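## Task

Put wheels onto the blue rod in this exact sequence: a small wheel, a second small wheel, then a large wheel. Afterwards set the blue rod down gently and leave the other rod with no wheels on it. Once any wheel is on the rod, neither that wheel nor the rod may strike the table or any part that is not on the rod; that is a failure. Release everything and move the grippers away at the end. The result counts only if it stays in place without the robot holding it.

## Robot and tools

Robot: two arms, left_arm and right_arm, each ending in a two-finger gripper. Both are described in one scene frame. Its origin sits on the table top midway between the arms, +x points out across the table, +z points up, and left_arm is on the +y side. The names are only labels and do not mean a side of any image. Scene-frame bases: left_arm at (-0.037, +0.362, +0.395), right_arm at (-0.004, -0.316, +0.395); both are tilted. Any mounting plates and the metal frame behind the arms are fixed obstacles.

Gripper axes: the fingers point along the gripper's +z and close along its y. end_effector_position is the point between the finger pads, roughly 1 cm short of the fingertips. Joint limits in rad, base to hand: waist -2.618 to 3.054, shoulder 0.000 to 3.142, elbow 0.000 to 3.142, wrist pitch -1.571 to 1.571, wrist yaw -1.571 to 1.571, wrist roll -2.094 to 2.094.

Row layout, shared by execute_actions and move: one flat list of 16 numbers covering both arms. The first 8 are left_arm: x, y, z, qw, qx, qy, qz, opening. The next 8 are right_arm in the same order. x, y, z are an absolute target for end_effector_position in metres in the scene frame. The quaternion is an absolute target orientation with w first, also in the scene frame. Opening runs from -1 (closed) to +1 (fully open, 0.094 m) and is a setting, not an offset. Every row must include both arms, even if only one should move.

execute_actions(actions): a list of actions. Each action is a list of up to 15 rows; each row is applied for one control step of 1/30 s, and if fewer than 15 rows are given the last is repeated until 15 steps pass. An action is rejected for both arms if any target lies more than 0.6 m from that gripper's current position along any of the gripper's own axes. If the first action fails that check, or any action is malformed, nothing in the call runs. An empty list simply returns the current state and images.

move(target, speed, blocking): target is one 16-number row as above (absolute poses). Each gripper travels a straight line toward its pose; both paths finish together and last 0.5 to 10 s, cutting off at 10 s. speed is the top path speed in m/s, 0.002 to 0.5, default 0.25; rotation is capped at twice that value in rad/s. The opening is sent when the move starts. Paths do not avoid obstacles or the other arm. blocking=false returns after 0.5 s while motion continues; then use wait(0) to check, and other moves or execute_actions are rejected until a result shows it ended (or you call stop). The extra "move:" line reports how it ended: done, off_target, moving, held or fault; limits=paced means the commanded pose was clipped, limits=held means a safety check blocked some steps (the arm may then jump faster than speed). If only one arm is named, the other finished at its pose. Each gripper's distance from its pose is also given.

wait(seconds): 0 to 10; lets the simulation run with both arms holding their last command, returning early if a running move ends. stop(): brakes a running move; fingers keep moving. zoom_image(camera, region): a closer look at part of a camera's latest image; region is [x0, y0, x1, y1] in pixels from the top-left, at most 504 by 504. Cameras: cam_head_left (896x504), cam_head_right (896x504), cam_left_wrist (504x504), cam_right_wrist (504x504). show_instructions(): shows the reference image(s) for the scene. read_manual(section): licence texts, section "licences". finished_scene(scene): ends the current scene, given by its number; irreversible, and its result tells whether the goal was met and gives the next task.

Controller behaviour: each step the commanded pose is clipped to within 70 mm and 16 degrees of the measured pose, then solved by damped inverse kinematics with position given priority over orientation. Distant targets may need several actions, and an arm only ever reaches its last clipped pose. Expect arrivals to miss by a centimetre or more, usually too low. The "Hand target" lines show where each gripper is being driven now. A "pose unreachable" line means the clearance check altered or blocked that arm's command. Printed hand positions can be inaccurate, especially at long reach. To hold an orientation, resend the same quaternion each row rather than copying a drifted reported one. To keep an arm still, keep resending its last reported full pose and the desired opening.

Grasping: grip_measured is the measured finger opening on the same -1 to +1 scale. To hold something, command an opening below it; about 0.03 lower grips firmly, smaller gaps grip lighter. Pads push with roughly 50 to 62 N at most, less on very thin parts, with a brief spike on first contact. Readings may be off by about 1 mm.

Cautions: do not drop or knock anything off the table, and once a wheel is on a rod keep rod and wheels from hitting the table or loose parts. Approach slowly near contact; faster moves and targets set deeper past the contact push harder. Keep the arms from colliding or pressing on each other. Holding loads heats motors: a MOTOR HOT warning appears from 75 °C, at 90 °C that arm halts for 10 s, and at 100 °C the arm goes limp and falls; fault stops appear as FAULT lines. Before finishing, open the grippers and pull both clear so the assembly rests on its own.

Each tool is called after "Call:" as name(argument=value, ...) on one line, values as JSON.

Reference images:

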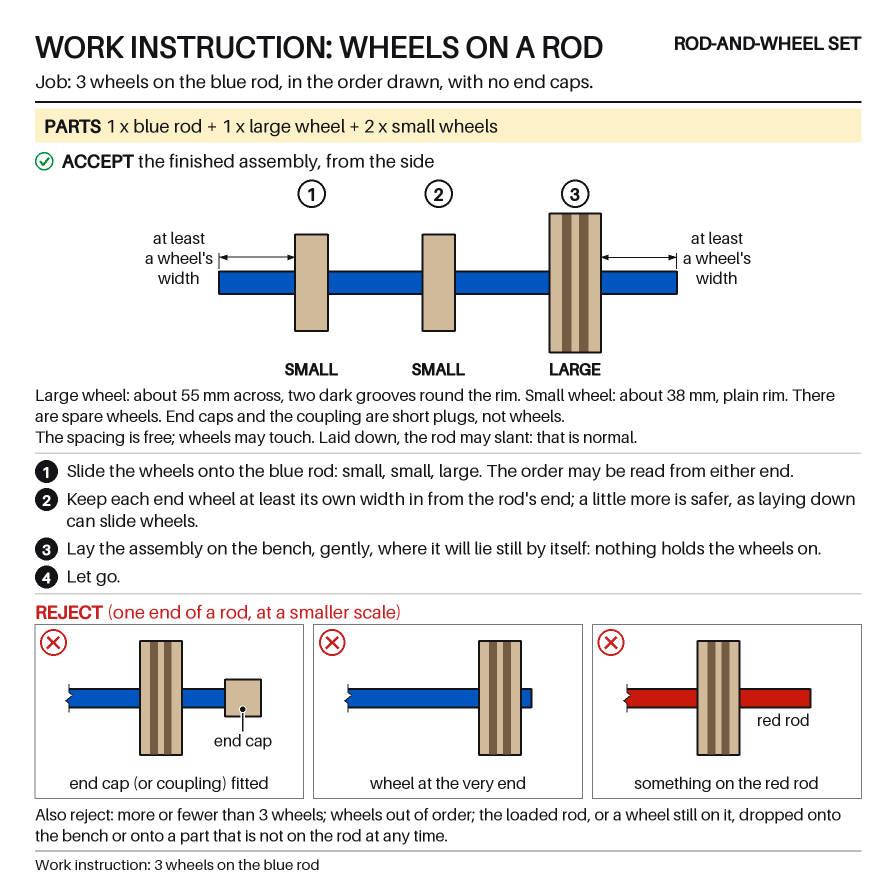

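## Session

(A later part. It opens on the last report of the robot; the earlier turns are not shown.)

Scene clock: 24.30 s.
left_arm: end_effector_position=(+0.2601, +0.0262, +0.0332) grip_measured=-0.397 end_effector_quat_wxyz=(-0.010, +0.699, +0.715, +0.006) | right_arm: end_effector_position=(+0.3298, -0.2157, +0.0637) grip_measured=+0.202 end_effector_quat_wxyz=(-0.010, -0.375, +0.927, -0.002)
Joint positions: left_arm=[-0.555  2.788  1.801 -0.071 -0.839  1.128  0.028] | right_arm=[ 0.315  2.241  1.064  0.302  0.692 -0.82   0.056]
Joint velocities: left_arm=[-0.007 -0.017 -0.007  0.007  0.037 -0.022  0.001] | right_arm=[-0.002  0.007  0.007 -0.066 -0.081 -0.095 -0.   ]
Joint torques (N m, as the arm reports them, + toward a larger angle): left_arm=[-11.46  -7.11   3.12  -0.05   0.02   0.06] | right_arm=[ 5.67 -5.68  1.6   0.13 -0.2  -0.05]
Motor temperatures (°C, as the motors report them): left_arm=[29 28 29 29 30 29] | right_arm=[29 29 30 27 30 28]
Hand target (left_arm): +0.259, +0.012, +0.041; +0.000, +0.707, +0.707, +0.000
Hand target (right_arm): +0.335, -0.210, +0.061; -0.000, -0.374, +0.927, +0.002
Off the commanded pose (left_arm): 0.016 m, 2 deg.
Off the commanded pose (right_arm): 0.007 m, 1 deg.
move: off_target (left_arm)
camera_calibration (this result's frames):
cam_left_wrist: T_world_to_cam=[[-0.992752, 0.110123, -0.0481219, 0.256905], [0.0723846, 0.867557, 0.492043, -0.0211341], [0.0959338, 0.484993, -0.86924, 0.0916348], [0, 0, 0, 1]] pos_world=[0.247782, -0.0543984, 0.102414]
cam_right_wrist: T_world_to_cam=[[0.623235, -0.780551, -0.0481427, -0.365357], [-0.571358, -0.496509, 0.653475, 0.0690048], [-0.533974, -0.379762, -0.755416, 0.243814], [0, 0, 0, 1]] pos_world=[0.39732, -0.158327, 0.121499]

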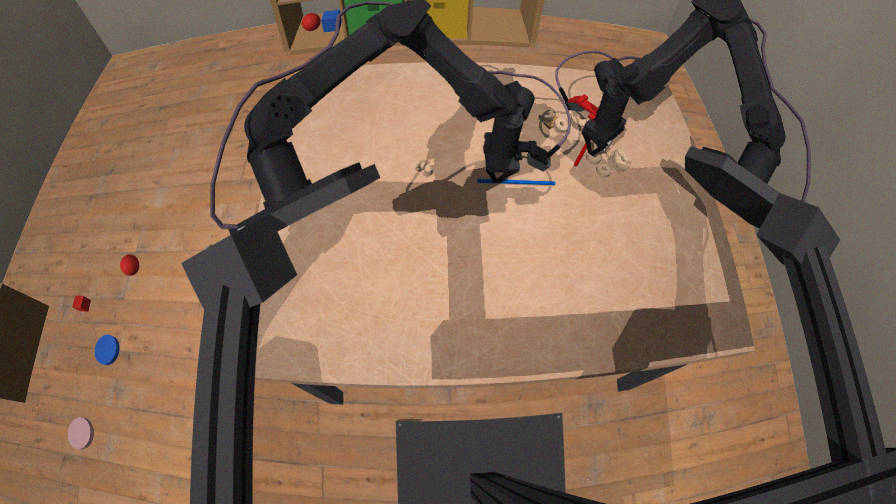

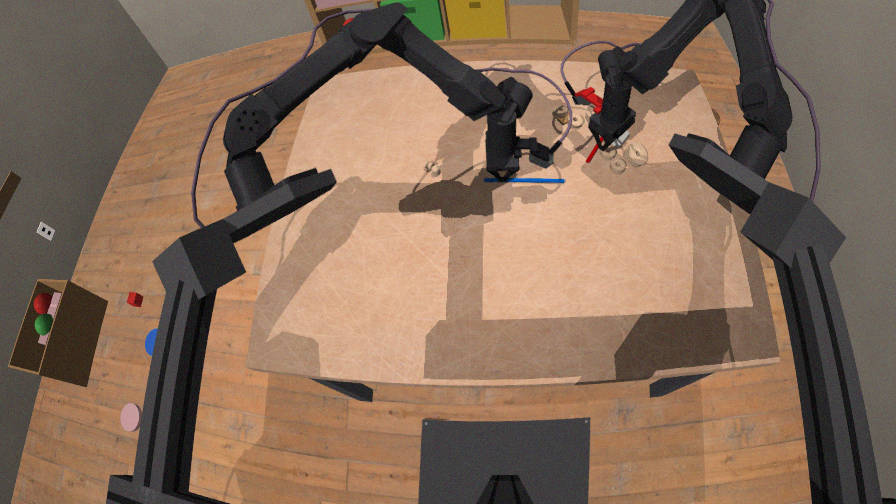

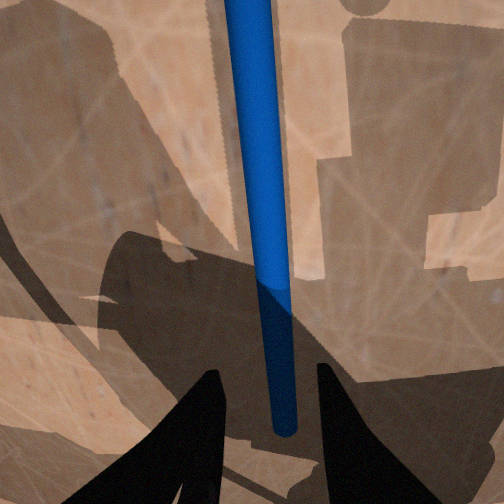

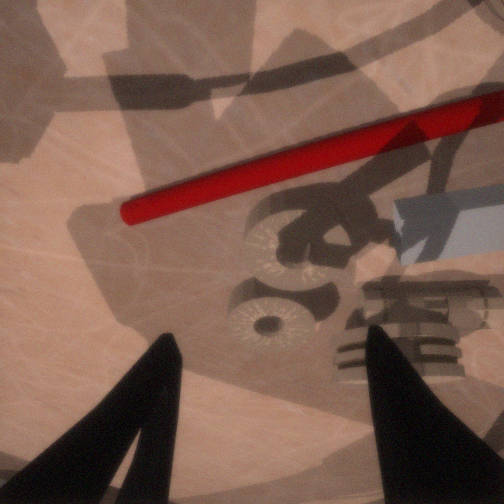

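Call:
move(target=[0.257,0.012,0.016,0,0.707,0.707,0,-0.4, 0.337,-0.218,0.011,0,-0.375,0.927,0,0.15], speed=0.05)

Scene clock: 25.93 s.
left_arm: end_effector_position=(+0.2565, +0.0226, +0.0162) grip_measured=-0.397 end_effector_quat_wxyz=(-0.011, +0.707, +0.708, +0.007) | right_arm: end_effector_position=(+0.3307, -0.2233, +0.0138) grip_measured=+0.152 end_effector_quat_wxyz=(-0.013, -0.376, +0.927, -0.003)
Joint positions: left_arm=[-0.537  2.849  1.864 -0.057 -0.833  1.171  0.028] | right_arm=[ 0.224  2.378  1.183  0.37   0.635 -0.907  0.054]
Joint velocities: left_arm=[ 0.002  0.002 -0.002 -0.022 -0.037  0.007 -0.   ] | right_arm=[-0.012 -0.007 -0.017  0.037 -0.037 -0.007 -0.   ]
Joint torques (N m, as the arm reports them, + toward a larger angle): left_arm=[-10.06  -6.54   3.16   0.18   0.11   0.  ] | right_arm=[ 5.65 -5.95  1.46  0.13 -0.16 -0.07]
Motor temperatures (°C, as the motors report them): left_arm=[30 28 29 29 30 29] | right_arm=[29 29 30 27 30 28]
Hand target (left_arm): +0.257, +0.012, +0.016; -0.000, +0.707, +0.707, -0.000
Hand target (right_arm): +0.337, -0.217, +0.012; -0.000, -0.375, +0.927, +0.000
Off the commanded pose (left_arm): 0.011 m, 2 deg.
Off the commanded pose (right_arm): 0.009 m, 1 deg.
move: off_target (left_arm)
camera_calibration (this result's frames):
cam_left_wrist: T_world_to_cam=[[-0.990323, 0.130239, -0.0479397, 0.25187], [0.0897717, 0.864595, 0.494385, -0.013768], [0.105836, 0.485297, -0.86792, 0.0764036], [0, 0, 0, 1]] pos_world=[0.242583, -0.0579779, 0.0851935]
cam_right_wrist: T_world_to_cam=[[0.624527, -0.779537, -0.0478258, -0.37445], [-0.568321, -0.495607, 0.656799, 0.0974187], [-0.535702, -0.383008, -0.752548, 0.203489], [0, 0, 0, 1]] pos_world=[0.398229, -0.165678, 0.0712425]

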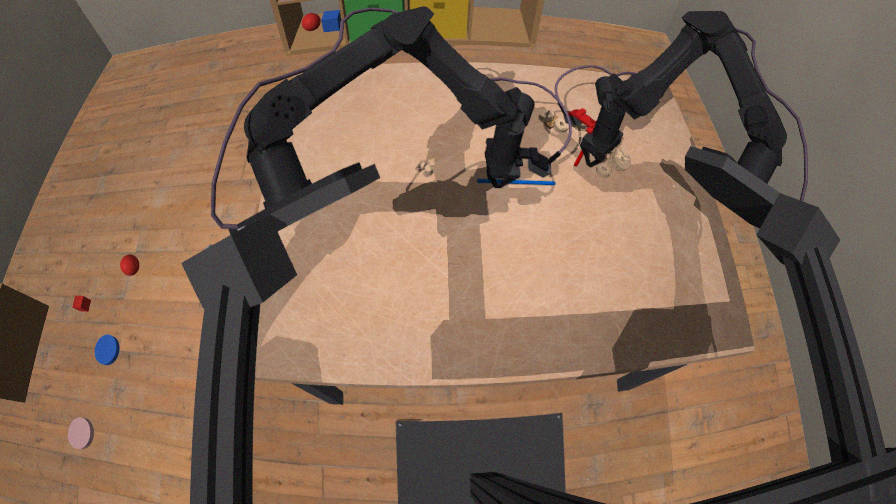

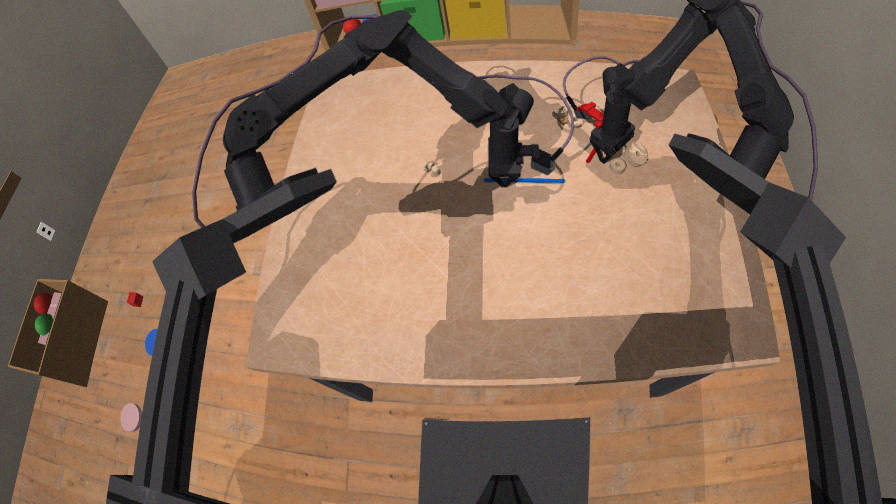

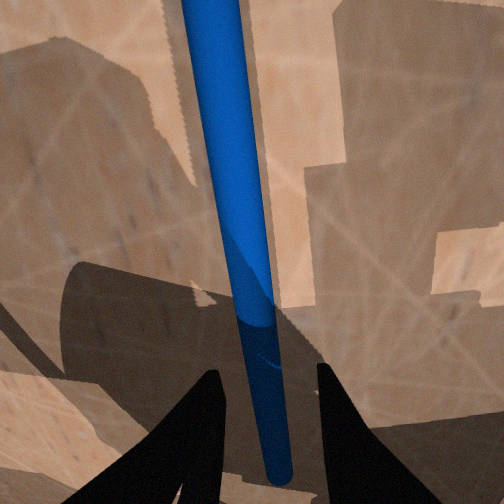

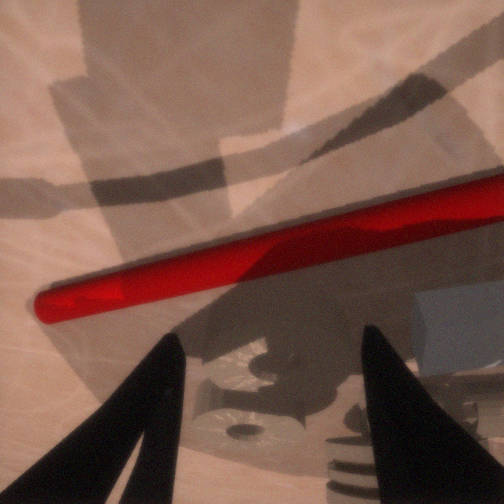

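Call:
move(target=[0.257,0.012,0.010,0,0.707,0.707,0,-0.4, 0.337,-0.218,0.011,0,-0.375,0.927,0,-0.25], speed=0.03)

Call:
move(target=[0.257,0.012,0.010,0,0.707,0.707,0,-0.9, 0.337,-0.218,0.011,0,-0.375,0.927,0,-0.25])

Call:
move(target=[0.257,0.012,0.10,0,0.707,0.707,0,-0.9, 0.33,-0.218,0.10,0,-0.375,0.927,0,-0.25], speed=0.1)

Scene clock: 26.80 s.
left_arm: end_effector_position=(+0.2602, +0.0199, +0.0157) grip_measured=-0.397 end_effector_quat_wxyz=(-0.007, +0.708, +0.707, +0.009) | right_arm: end_effector_position=(+0.3315, -0.2231, +0.0138) grip_measured=-0.194 end_effector_quat_wxyz=(-0.011, -0.377, +0.926, -0.003)
Joint positions: left_arm=[-0.538  2.856  1.883 -0.057 -0.833  1.181  0.028] | right_arm=[ 0.224  2.378  1.183  0.374  0.634 -0.911  0.038]
Joint velocities: left_arm=[ 0.002 -0.007 -0.002 -0.037  0.066  0.081 -0.   ] | right_arm=[-0.012 -0.002 -0.002 -0.051 -0.022 -0.022  0.001]
Joint torques (N m, as the arm reports them, + toward a larger angle): left_arm=[-9.34 -5.88  3.37  0.28  0.18  0.08] | right_arm=[ 5.74 -5.84  1.33  0.12 -0.12 -0.05]
Motor temperatures (°C, as the motors report them): left_arm=[30 28 29 29 30 29] | right_arm=[29 29 30 27 30 28]
Hand target (left_arm): +0.257, +0.012, +0.011; +0.000, +0.707, +0.707, -0.000
Hand target (right_arm): +0.337, -0.218, +0.011; -0.000, -0.375, +0.927, -0.000
Off the commanded pose (left_arm): 0.010 m, 1 deg.
Off the commanded pose (right_arm): 0.008 m, 1 deg.
move: done
camera_calibration (this result's frames):
cam_left_wrist: T_world_to_cam=[[-0.989598, 0.132756, -0.0554229, 0.255676], [0.0886216, 0.866035, 0.492067, -0.0112193], [0.113323, 0.482037, -0.868791, 0.0750265], [0, 0, 0, 1]] pos_world=[0.245509, -0.0603919, 0.0848733]
cam_right_wrist: T_world_to_cam=[[0.626205, -0.778244, -0.0469508, -0.375088], [-0.569498, -0.497707, 0.654187, 0.0979874], [-0.532484, -0.382916, -0.754875, 0.203004], [0, 0, 0, 1]] pos_world=[0.398782, -0.165408, 0.0715299]

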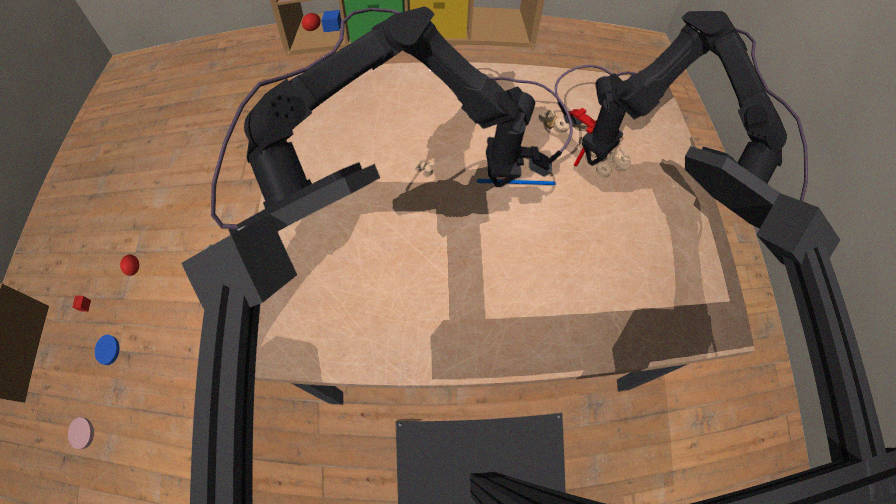

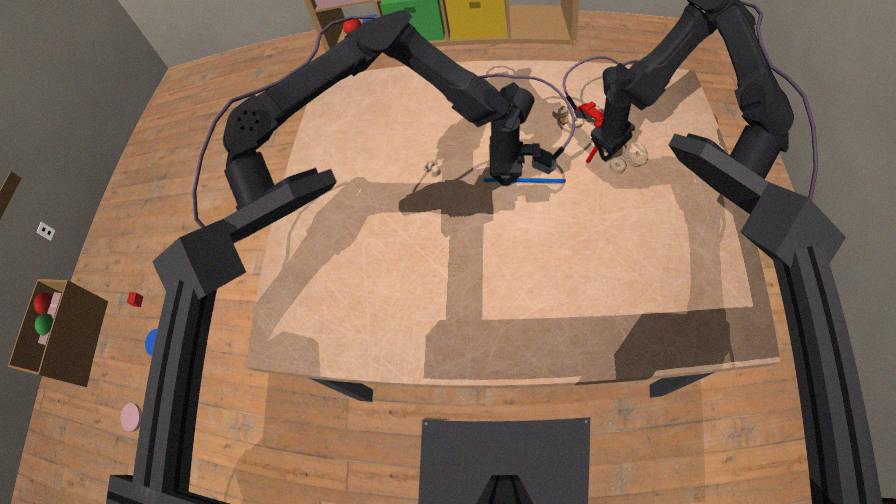

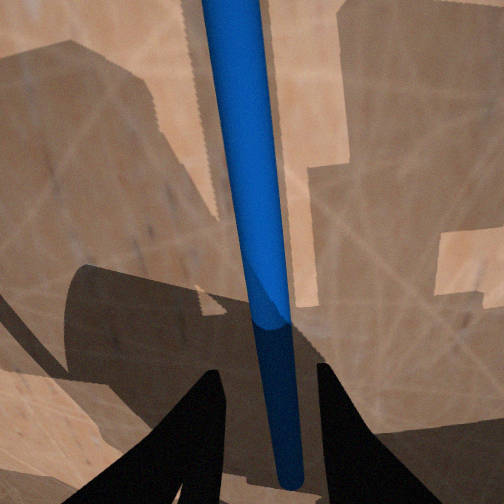

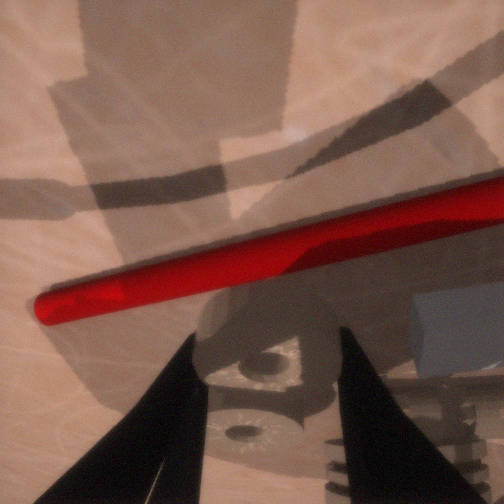

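Scene clock: 27.50 s.
left_arm: end_effector_position=(+0.2616, +0.0200, +0.0156) grip_measured=-0.837 end_effector_quat_wxyz=(-0.006, +0.706, +0.708, +0.010) | right_arm: end_effector_position=(+0.3316, -0.2231, +0.0138) grip_measured=-0.194 end_effector_quat_wxyz=(-0.011, -0.377, +0.926, -0.003)
Joint positions: left_arm=[-0.537  2.856  1.883 -0.051 -0.835  1.182  0.008] | right_arm=[ 0.224  2.378  1.183  0.374  0.634 -0.911  0.038]
Joint velocities: left_arm=[-0.007  0.007  0.002 -0.066  0.007  0.007 -0.001] | right_arm=[-0.007  0.012 -0.007  0.007 -0.037  0.037  0.   ]
Joint torques (N m, as the arm reports them, + toward a larger angle): left_arm=[-9.35 -5.89  3.3   0.22  0.16  0.07] | right_arm=[ 5.89 -5.92  1.41  0.11 -0.14 -0.04]
Motor temperatures (°C, as the motors report them): left_arm=[30 28 29 29 30 29] | right_arm=[29 29 30 27 30 28]
Hand target (left_arm): +0.257, +0.012, +0.010; -0.000, +0.707, +0.707, -0.000
Hand target (right_arm): +0.337, -0.218, +0.011; -0.000, -0.375, +0.927, -0.000
Off the commanded pose (left_arm): 0.011 m, 1 deg.
Off the commanded pose (right_arm): 0.008 m, 1 deg.
move: off_target (left_arm)
camera_calibration (this result's frames):
cam_left_wrist: T_world_to_cam=[[-0.989889, 0.128589, -0.0598792, 0.257263], [0.0826624, 0.865994, 0.493174, -0.00990409], [0.115272, 0.483238, -0.867867, 0.0742079], [0, 0, 0, 1]] pos_world=[0.246926, -0.0603643, 0.0846917]
cam_right_wrist: T_world_to_cam=[[0.626047, -0.778384, -0.0467222, -0.37513], [-0.569809, -0.49755, 0.654034, 0.0981688], [-0.532337, -0.382834, -0.755021, 0.203013], [0, 0, 0, 1]] pos_world=[0.398858, -0.165431, 0.0715466]

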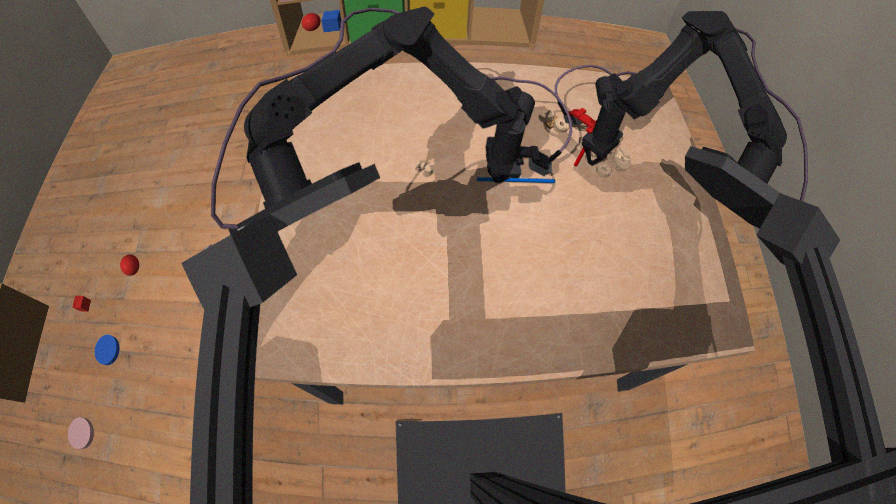

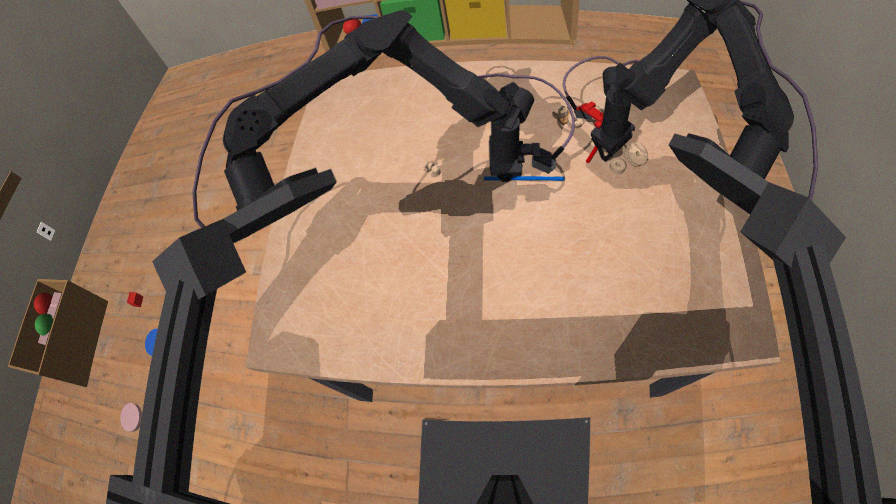

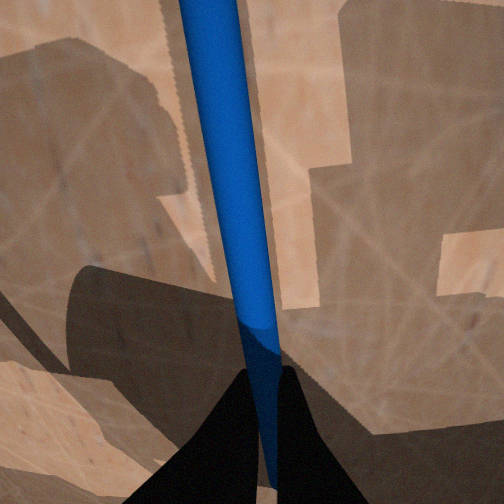

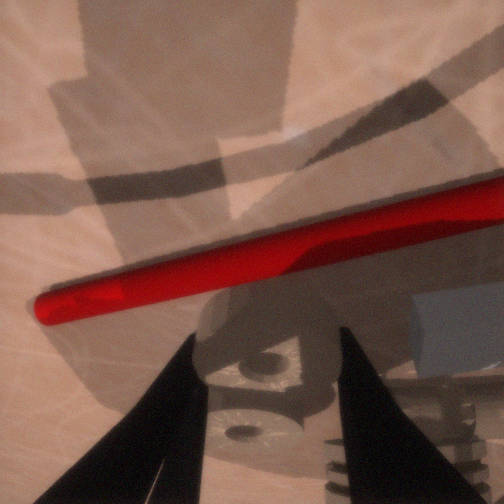

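Scene clock: 28.87 s.
left_arm: end_effector_position=(+0.2608, +0.0164, +0.0891) grip_measured=-0.837 end_effector_quat_wxyz=(-0.003, +0.701, +0.713, +0.004) | right_arm: end_effector_position=(+0.3336, -0.2233, +0.0915) grip_measured=-0.194 end_effector_quat_wxyz=(+0.001, -0.368, +0.930, -0.005)
Joint positions: left_arm=[-0.652  2.675  1.714 -0.176 -0.876  1.015  0.008] | right_arm=[ 0.346  2.135  0.982  0.288  0.707 -0.793  0.038]
Joint velocities: left_arm=[ 0.002  0.007 -0.002  0.022  0.037 -0.037 -0.001] | right_arm=[-0.012 -0.002  0.002 -0.051  0.051 -0.007  0.   ]
Joint torques (N m, as the arm reports them, + toward a larger angle): left_arm=[-11.45  -9.49   0.08  -0.01   0.    -0.01] | right_arm=[ 6.35 -7.51 -0.65 -0.2   0.09  0.04]
Motor temperatures (°C, as the motors report them): left_arm=[30 28 29 29 30 29] | right_arm=[29 29 30 27 30 28]
Hand target (left_arm): +0.257, +0.013, +0.100; +0.001, +0.707, +0.707, +0.001
Hand target (right_arm): +0.330, -0.219, +0.099; +0.000, -0.376, +0.927, -0.001
Off the commanded pose (left_arm): 0.012 m, 1 deg.
Off the commanded pose (right_arm): 0.011 m, 1 deg.
move: off_target (left_arm, right_arm)
camera_calibration (this result's frames):
cam_left_wrist: T_world_to_cam=[[-0.991916, 0.113214, -0.0573079, 0.261914], [0.0718678, 0.873442, 0.481596, -0.0392325], [0.104579, 0.473584, -0.874518, 0.143396], [0, 0, 0, 1]] pos_world=[0.24762, -0.0632952, 0.159306]
cam_right_wrist: T_world_to_cam=[[0.612053, -0.789977, -0.0364448, -0.371751], [-0.594217, -0.489815, 0.637956, 0.0597033], [-0.521821, -0.368806, -0.76921, 0.263563], [0, 0, 0, 1]] pos_world=[0.400541, -0.167227, 0.151099]

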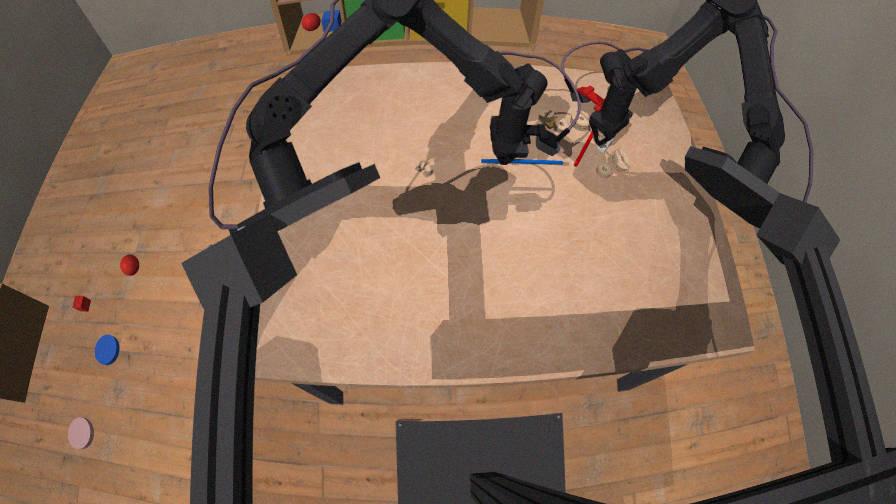

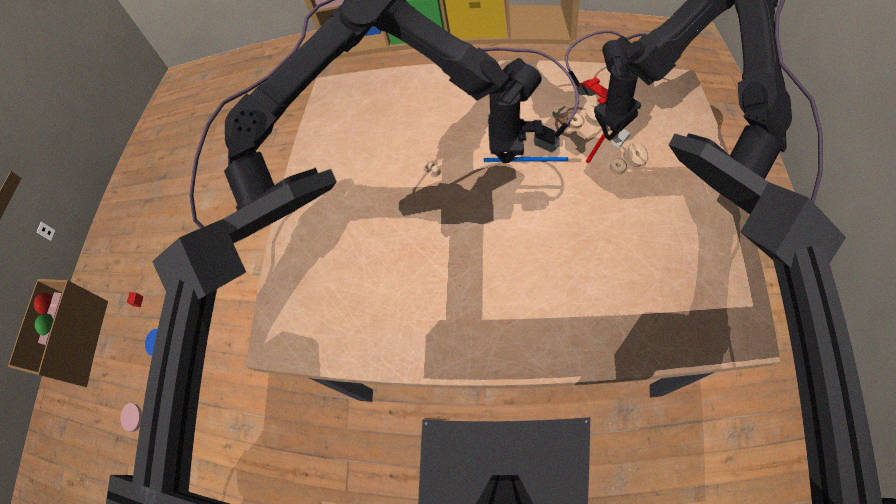

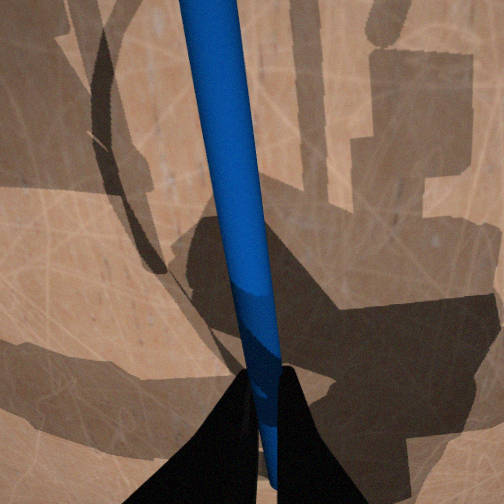

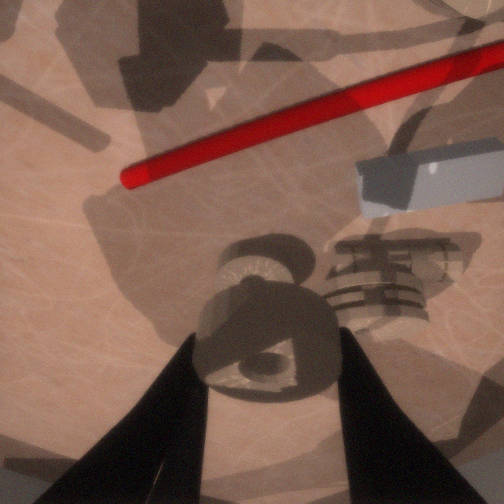

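Call:
move(target=[0.25,0.0,0.11,0.5,0.5,0.5,-0.5,-0.9, 0.30,-0.15,0.28,0,-0.375,0.927,0,-0.25], speed=0.2)

Scene clock: 33.53 s.
left_arm: end_effector_position=(+0.2514, +0.0046, +0.1024) grip_measured=-0.837 end_effector_quat_wxyz=(+0.489, +0.505, +0.514, -0.491) | right_arm: end_effector_position=(+0.2902, -0.1571, +0.2672) grip_measured=-0.194 end_effector_quat_wxyz=(-0.014, -0.380, +0.925, -0.005)
Joint positions: left_arm=[-0.154  2.692  1.437  0.49   0.964  1.556  0.008] | right_arm=[ 0.89   1.947  1.01  -0.534  0.936 -0.043  0.038]
Joint velocities: left_arm=[ 0.002  0.027 -0.017  0.007  0.051  0.037 -0.   ] | right_arm=[-0.002 -0.022 -0.007  0.007  0.007 -0.007  0.   ]
Joint torques (N m, as the arm reports them, + toward a larger angle): left_arm=[-7.33 -5.95  0.78  0.02  0.72  0.04] | right_arm=[ 7.35 -5.94  5.05 -0.32  0.08  0.03]
Motor temperatures (°C, as the motors report them): left_arm=[30 29 29 29 30 29] | right_arm=[29 29 30 27 30 28]
Hand target (left_arm): +0.249, -0.000, +0.108; +0.496, +0.498, +0.502, -0.503
Hand target (right_arm): +0.300, -0.153, +0.278; +0.002, -0.376, +0.927, -0.003
Off the commanded pose (left_arm): 0.009 m, 2 deg.
Off the commanded pose (right_arm): 0.018 m, 2 deg.
move: off_target (right_arm)
camera_calibration (this result's frames):
cam_left_wrist: T_world_to_cam=[[-0.990833, -0.0591739, -0.121447, 0.261733], [0.0749668, 0.507023, -0.858666, 0.103515], [0.112387, -0.859899, -0.497939, 0.127123], [0, 0, 0, 1]] pos_world=[0.237286, 0.0723161, 0.183971]
cam_right_wrist: T_world_to_cam=[[0.631849, -0.773755, -0.0454999, -0.287264], [-0.563018, -0.498522, 0.659156, -0.0618012], [-0.532708, -0.390869, -0.750629, 0.395288], [0, 0, 0, 1]] pos_world=[0.357285, -0.0985756, 0.32438]

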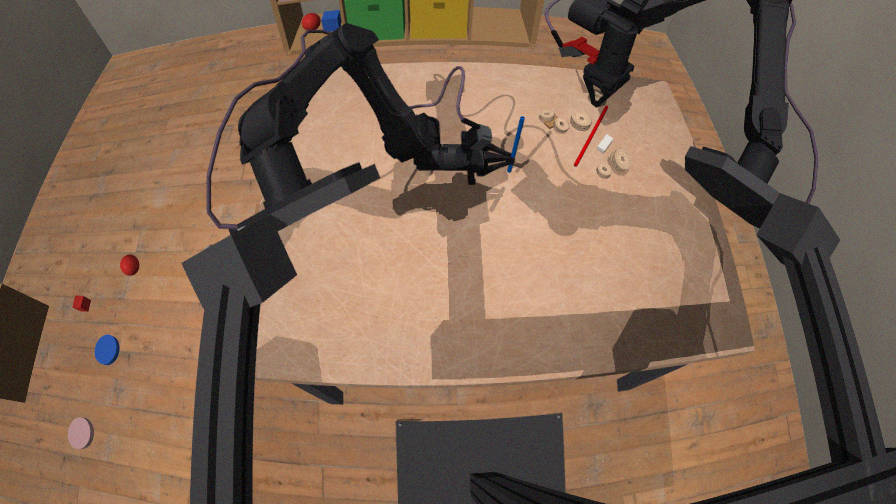

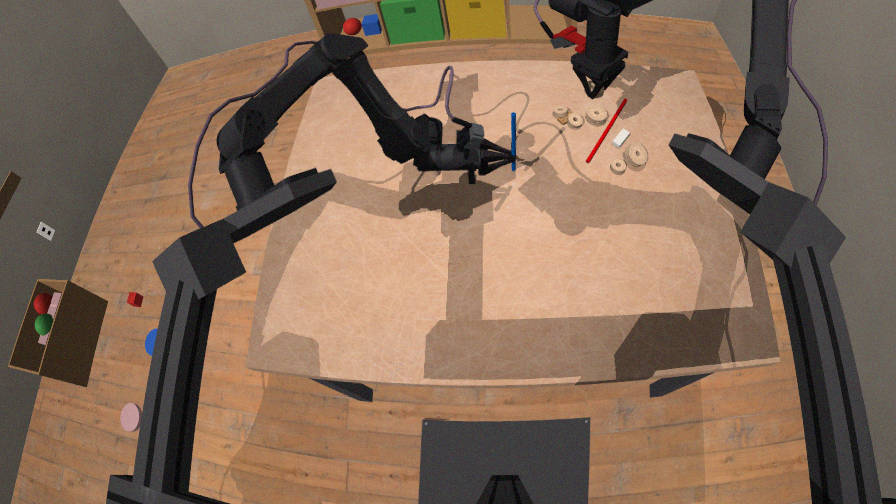

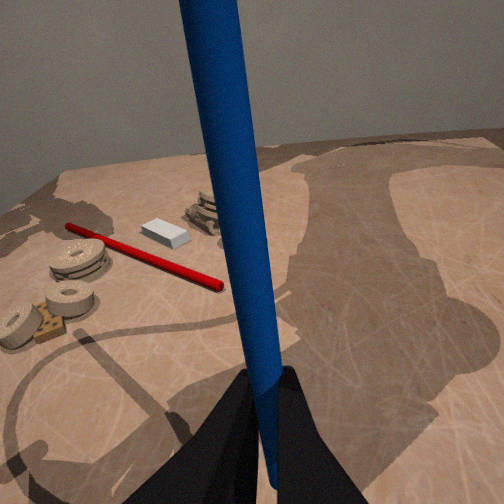

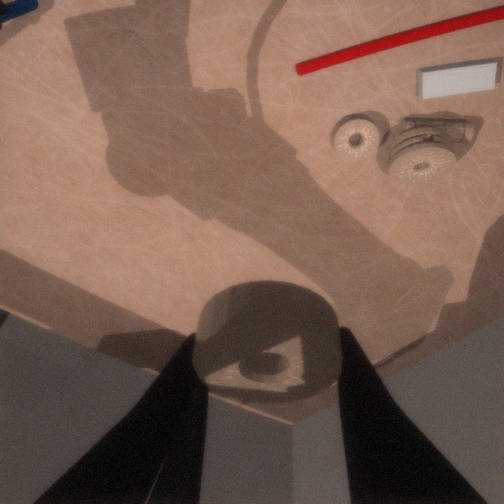

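Call:
move(target=[0.25,0.0,0.11,0.5,0.5,0.5,-0.5,-0.9, 0.255,0.0,0.275,0,0,1,0,-0.25], speed=0.15)

Scene clock: 36.73 s.
left_arm: end_effector_position=(+0.2517, +0.0070, +0.1004) grip_measured=-0.837 end_effector_quat_wxyz=(+0.490, +0.506, +0.515, -0.489) | right_arm: end_effector_position=(+0.2566, -0.0091, +0.2658) grip_measured=-0.194 end_effector_quat_wxyz=(-0.005, +0.008, +1.000, -0.006)
Joint positions: left_arm=[-0.147  2.692  1.437  0.489  0.966  1.562  0.008] | right_arm=[ 1.086  2.509  1.522 -0.728  0.936  1.066  0.038]
Joint velocities: left_arm=[ 0.007 -0.012 -0.002 -0.022  0.007  0.037 -0.001] | right_arm=[-0.002  0.012 -0.002 -0.051  0.022  0.081  0.   ]
Joint torques (N m, as the arm reports them, + toward a larger angle): left_arm=[-7.82 -6.44 -0.06  0.15  0.69  0.05] | right_arm=[10.16 -5.52  5.34 -0.35  0.01  0.09]
Motor temperatures (°C, as the motors report them): left_arm=[30 29 29 29 30 29] | right_arm=[30 29 30 27 30 28]
Hand target (left_arm): +0.250, +0.000, +0.110; +0.500, +0.500, +0.500, -0.500
Hand target (right_arm): +0.254, -0.001, +0.275; +0.002, +0.000, +1.000, -0.000
Off the commanded pose (left_arm): 0.012 m, 3 deg.
Off the commanded pose (right_arm): 0.013 m, 1 deg.
move: off_target (left_arm, right_arm)
camera_calibration (this result's frames):
cam_left_wrist: T_world_to_cam=[[-0.990376, -0.0615426, -0.12397, 0.262158], [0.0756158, 0.509616, -0.857073, 0.100171], [0.115923, -0.858198, -0.500057, 0.127485], [0, 0, 0, 1]] pos_world=[0.237282, 0.0744931, 0.182103]
cam_right_wrist: T_world_to_cam=[[-0.109982, -0.993356, -0.0338793, 0.0337061], [-0.762425, 0.0624479, 0.644056, 0.0541964], [-0.637661, 0.0966651, -0.764228, 0.469152], [0, 0, 0, 1]] pos_world=[0.344188, -0.0152529, 0.324776]

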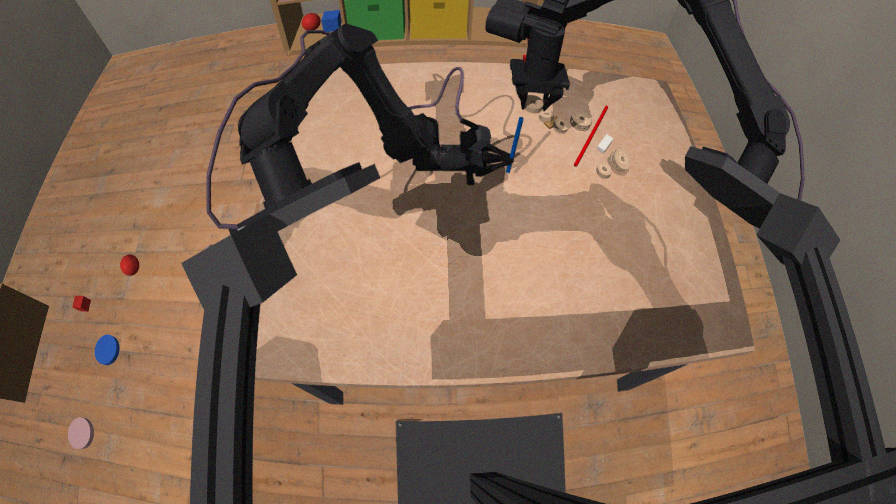

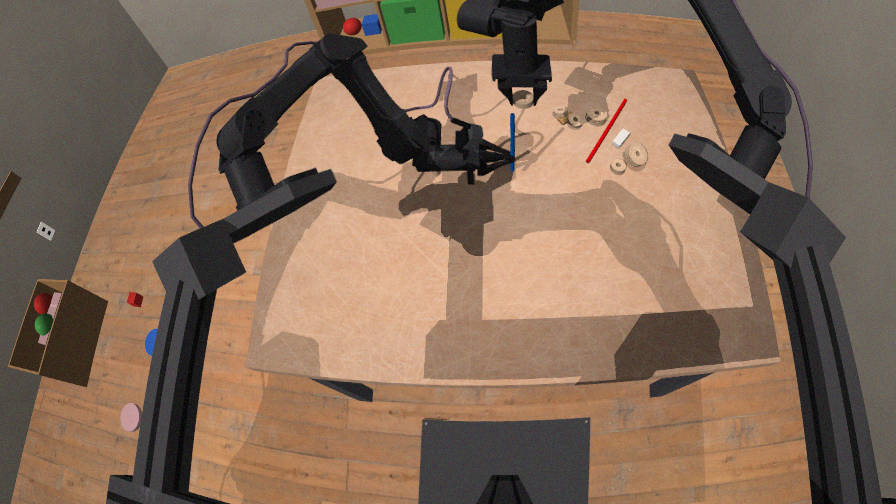

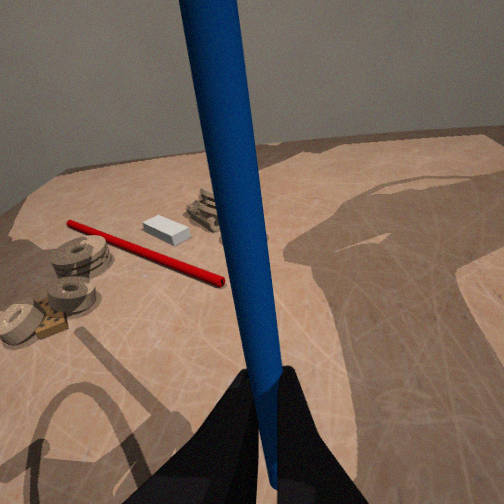

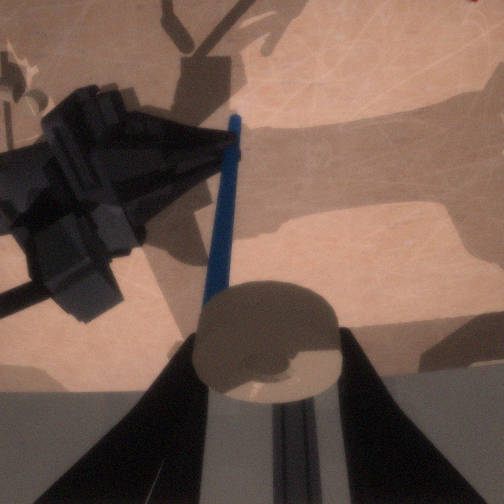

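Call:
move(target=[0.25,0.0,0.11,0.5,0.5,0.5,-0.5,-0.9, 0.25,0.052,0.26,0,0,1,0,-0.25], speed=0.05)

Scene clock: 38.50 s.
left_arm: end_effector_position=(+0.2522, +0.0087, +0.0987) grip_measured=-0.837 end_effector_quat_wxyz=(+0.489, +0.505, +0.517, -0.488) | right_arm: end_effector_position=(+0.2534, +0.0434, +0.2486) grip_measured=-0.194 end_effector_quat_wxyz=(-0.005, +0.010, +1.000, -0.007)
Joint positions: left_arm=[-0.143  2.692  1.437  0.489  0.966  1.562  0.008] | right_arm=[ 1.094  2.737  1.814 -0.81   0.936  1.087  0.038]
Joint velocities: left_arm=[ 0.007 -0.032 -0.007 -0.007  0.022 -0.007 -0.   ] | right_arm=[ 0.002  0.007  0.012 -0.081 -0.022 -0.022 -0.   ]
Joint torques (N m, as the arm reports them, + toward a larger angle): left_arm=[-8.15 -6.41 -0.13  0.13  0.73  0.04] | right_arm=[11.27 -6.64  5.62 -0.32 -0.01  0.07]
Motor temperatures (°C, as the motors report them): left_arm=[30 29 29 29 30 29] | right_arm=[30 29 30 27 30 28]
Hand target (left_arm): +0.250, +0.000, +0.110; +0.500, +0.500, +0.500, -0.500
Hand target (right_arm): +0.249, +0.052, +0.260; +0.000, -0.000, +1.000, +0.000
Off the commanded pose (left_arm): 0.014 m, 3 deg.
Off the commanded pose (right_arm): 0.015 m, 2 deg.
move: off_target (left_arm, right_arm)
camera_calibration (this result's frames):
cam_left_wrist: T_world_to_cam=[[-0.99042, -0.0637982, -0.122463, 0.262378], [0.072763, 0.512623, -0.855525, 0.0983661], [0.117358, -0.85624, -0.50307, 0.128018], [0, 0, 0, 1]] pos_world=[0.237683, 0.0759287, 0.180688]
cam_right_wrist: T_world_to_cam=[[-0.113498, -0.993058, -0.0308967, 0.0850189], [-0.761842, 0.0670264, 0.644286, 0.0592153], [-0.637742, 0.0966634, -0.76416, 0.448868], [0, 0, 0, 1]] pos_world=[0.341024, 0.0370706, 0.307482]

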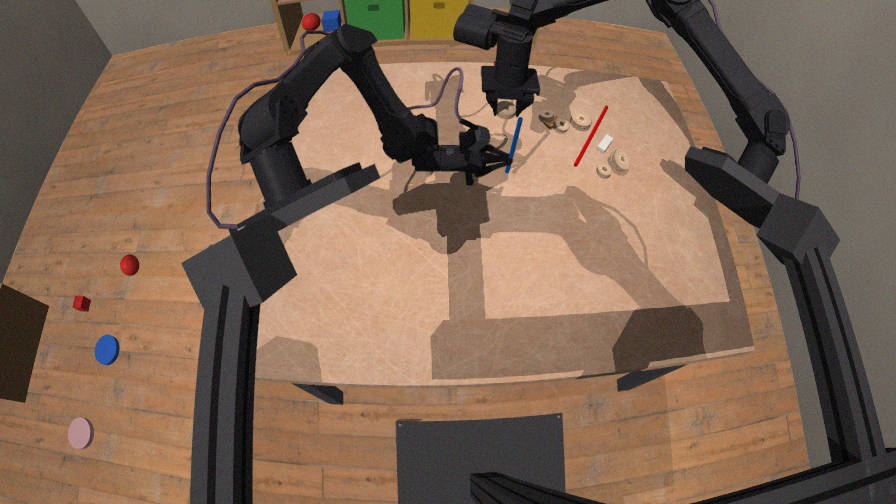

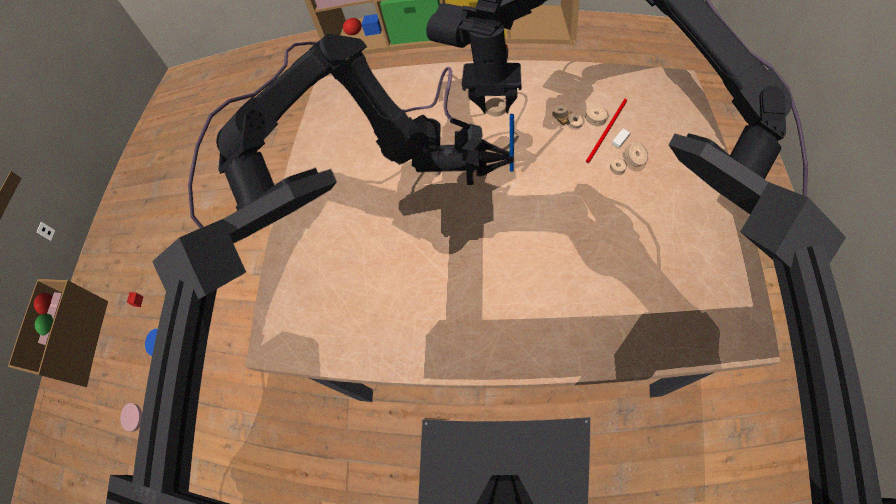

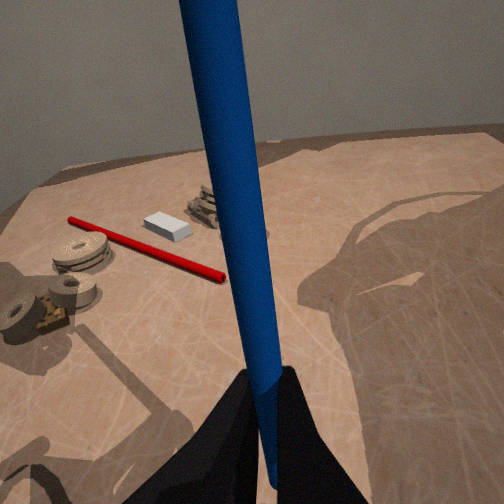

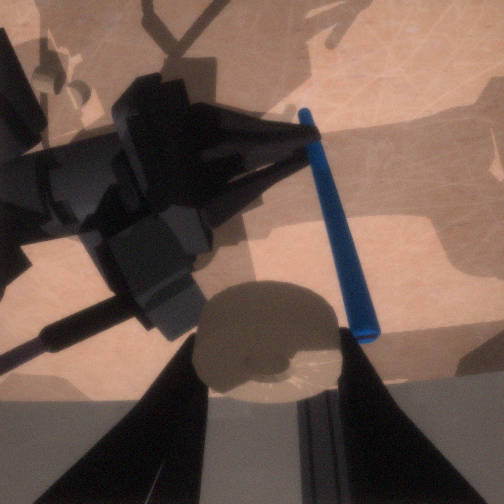

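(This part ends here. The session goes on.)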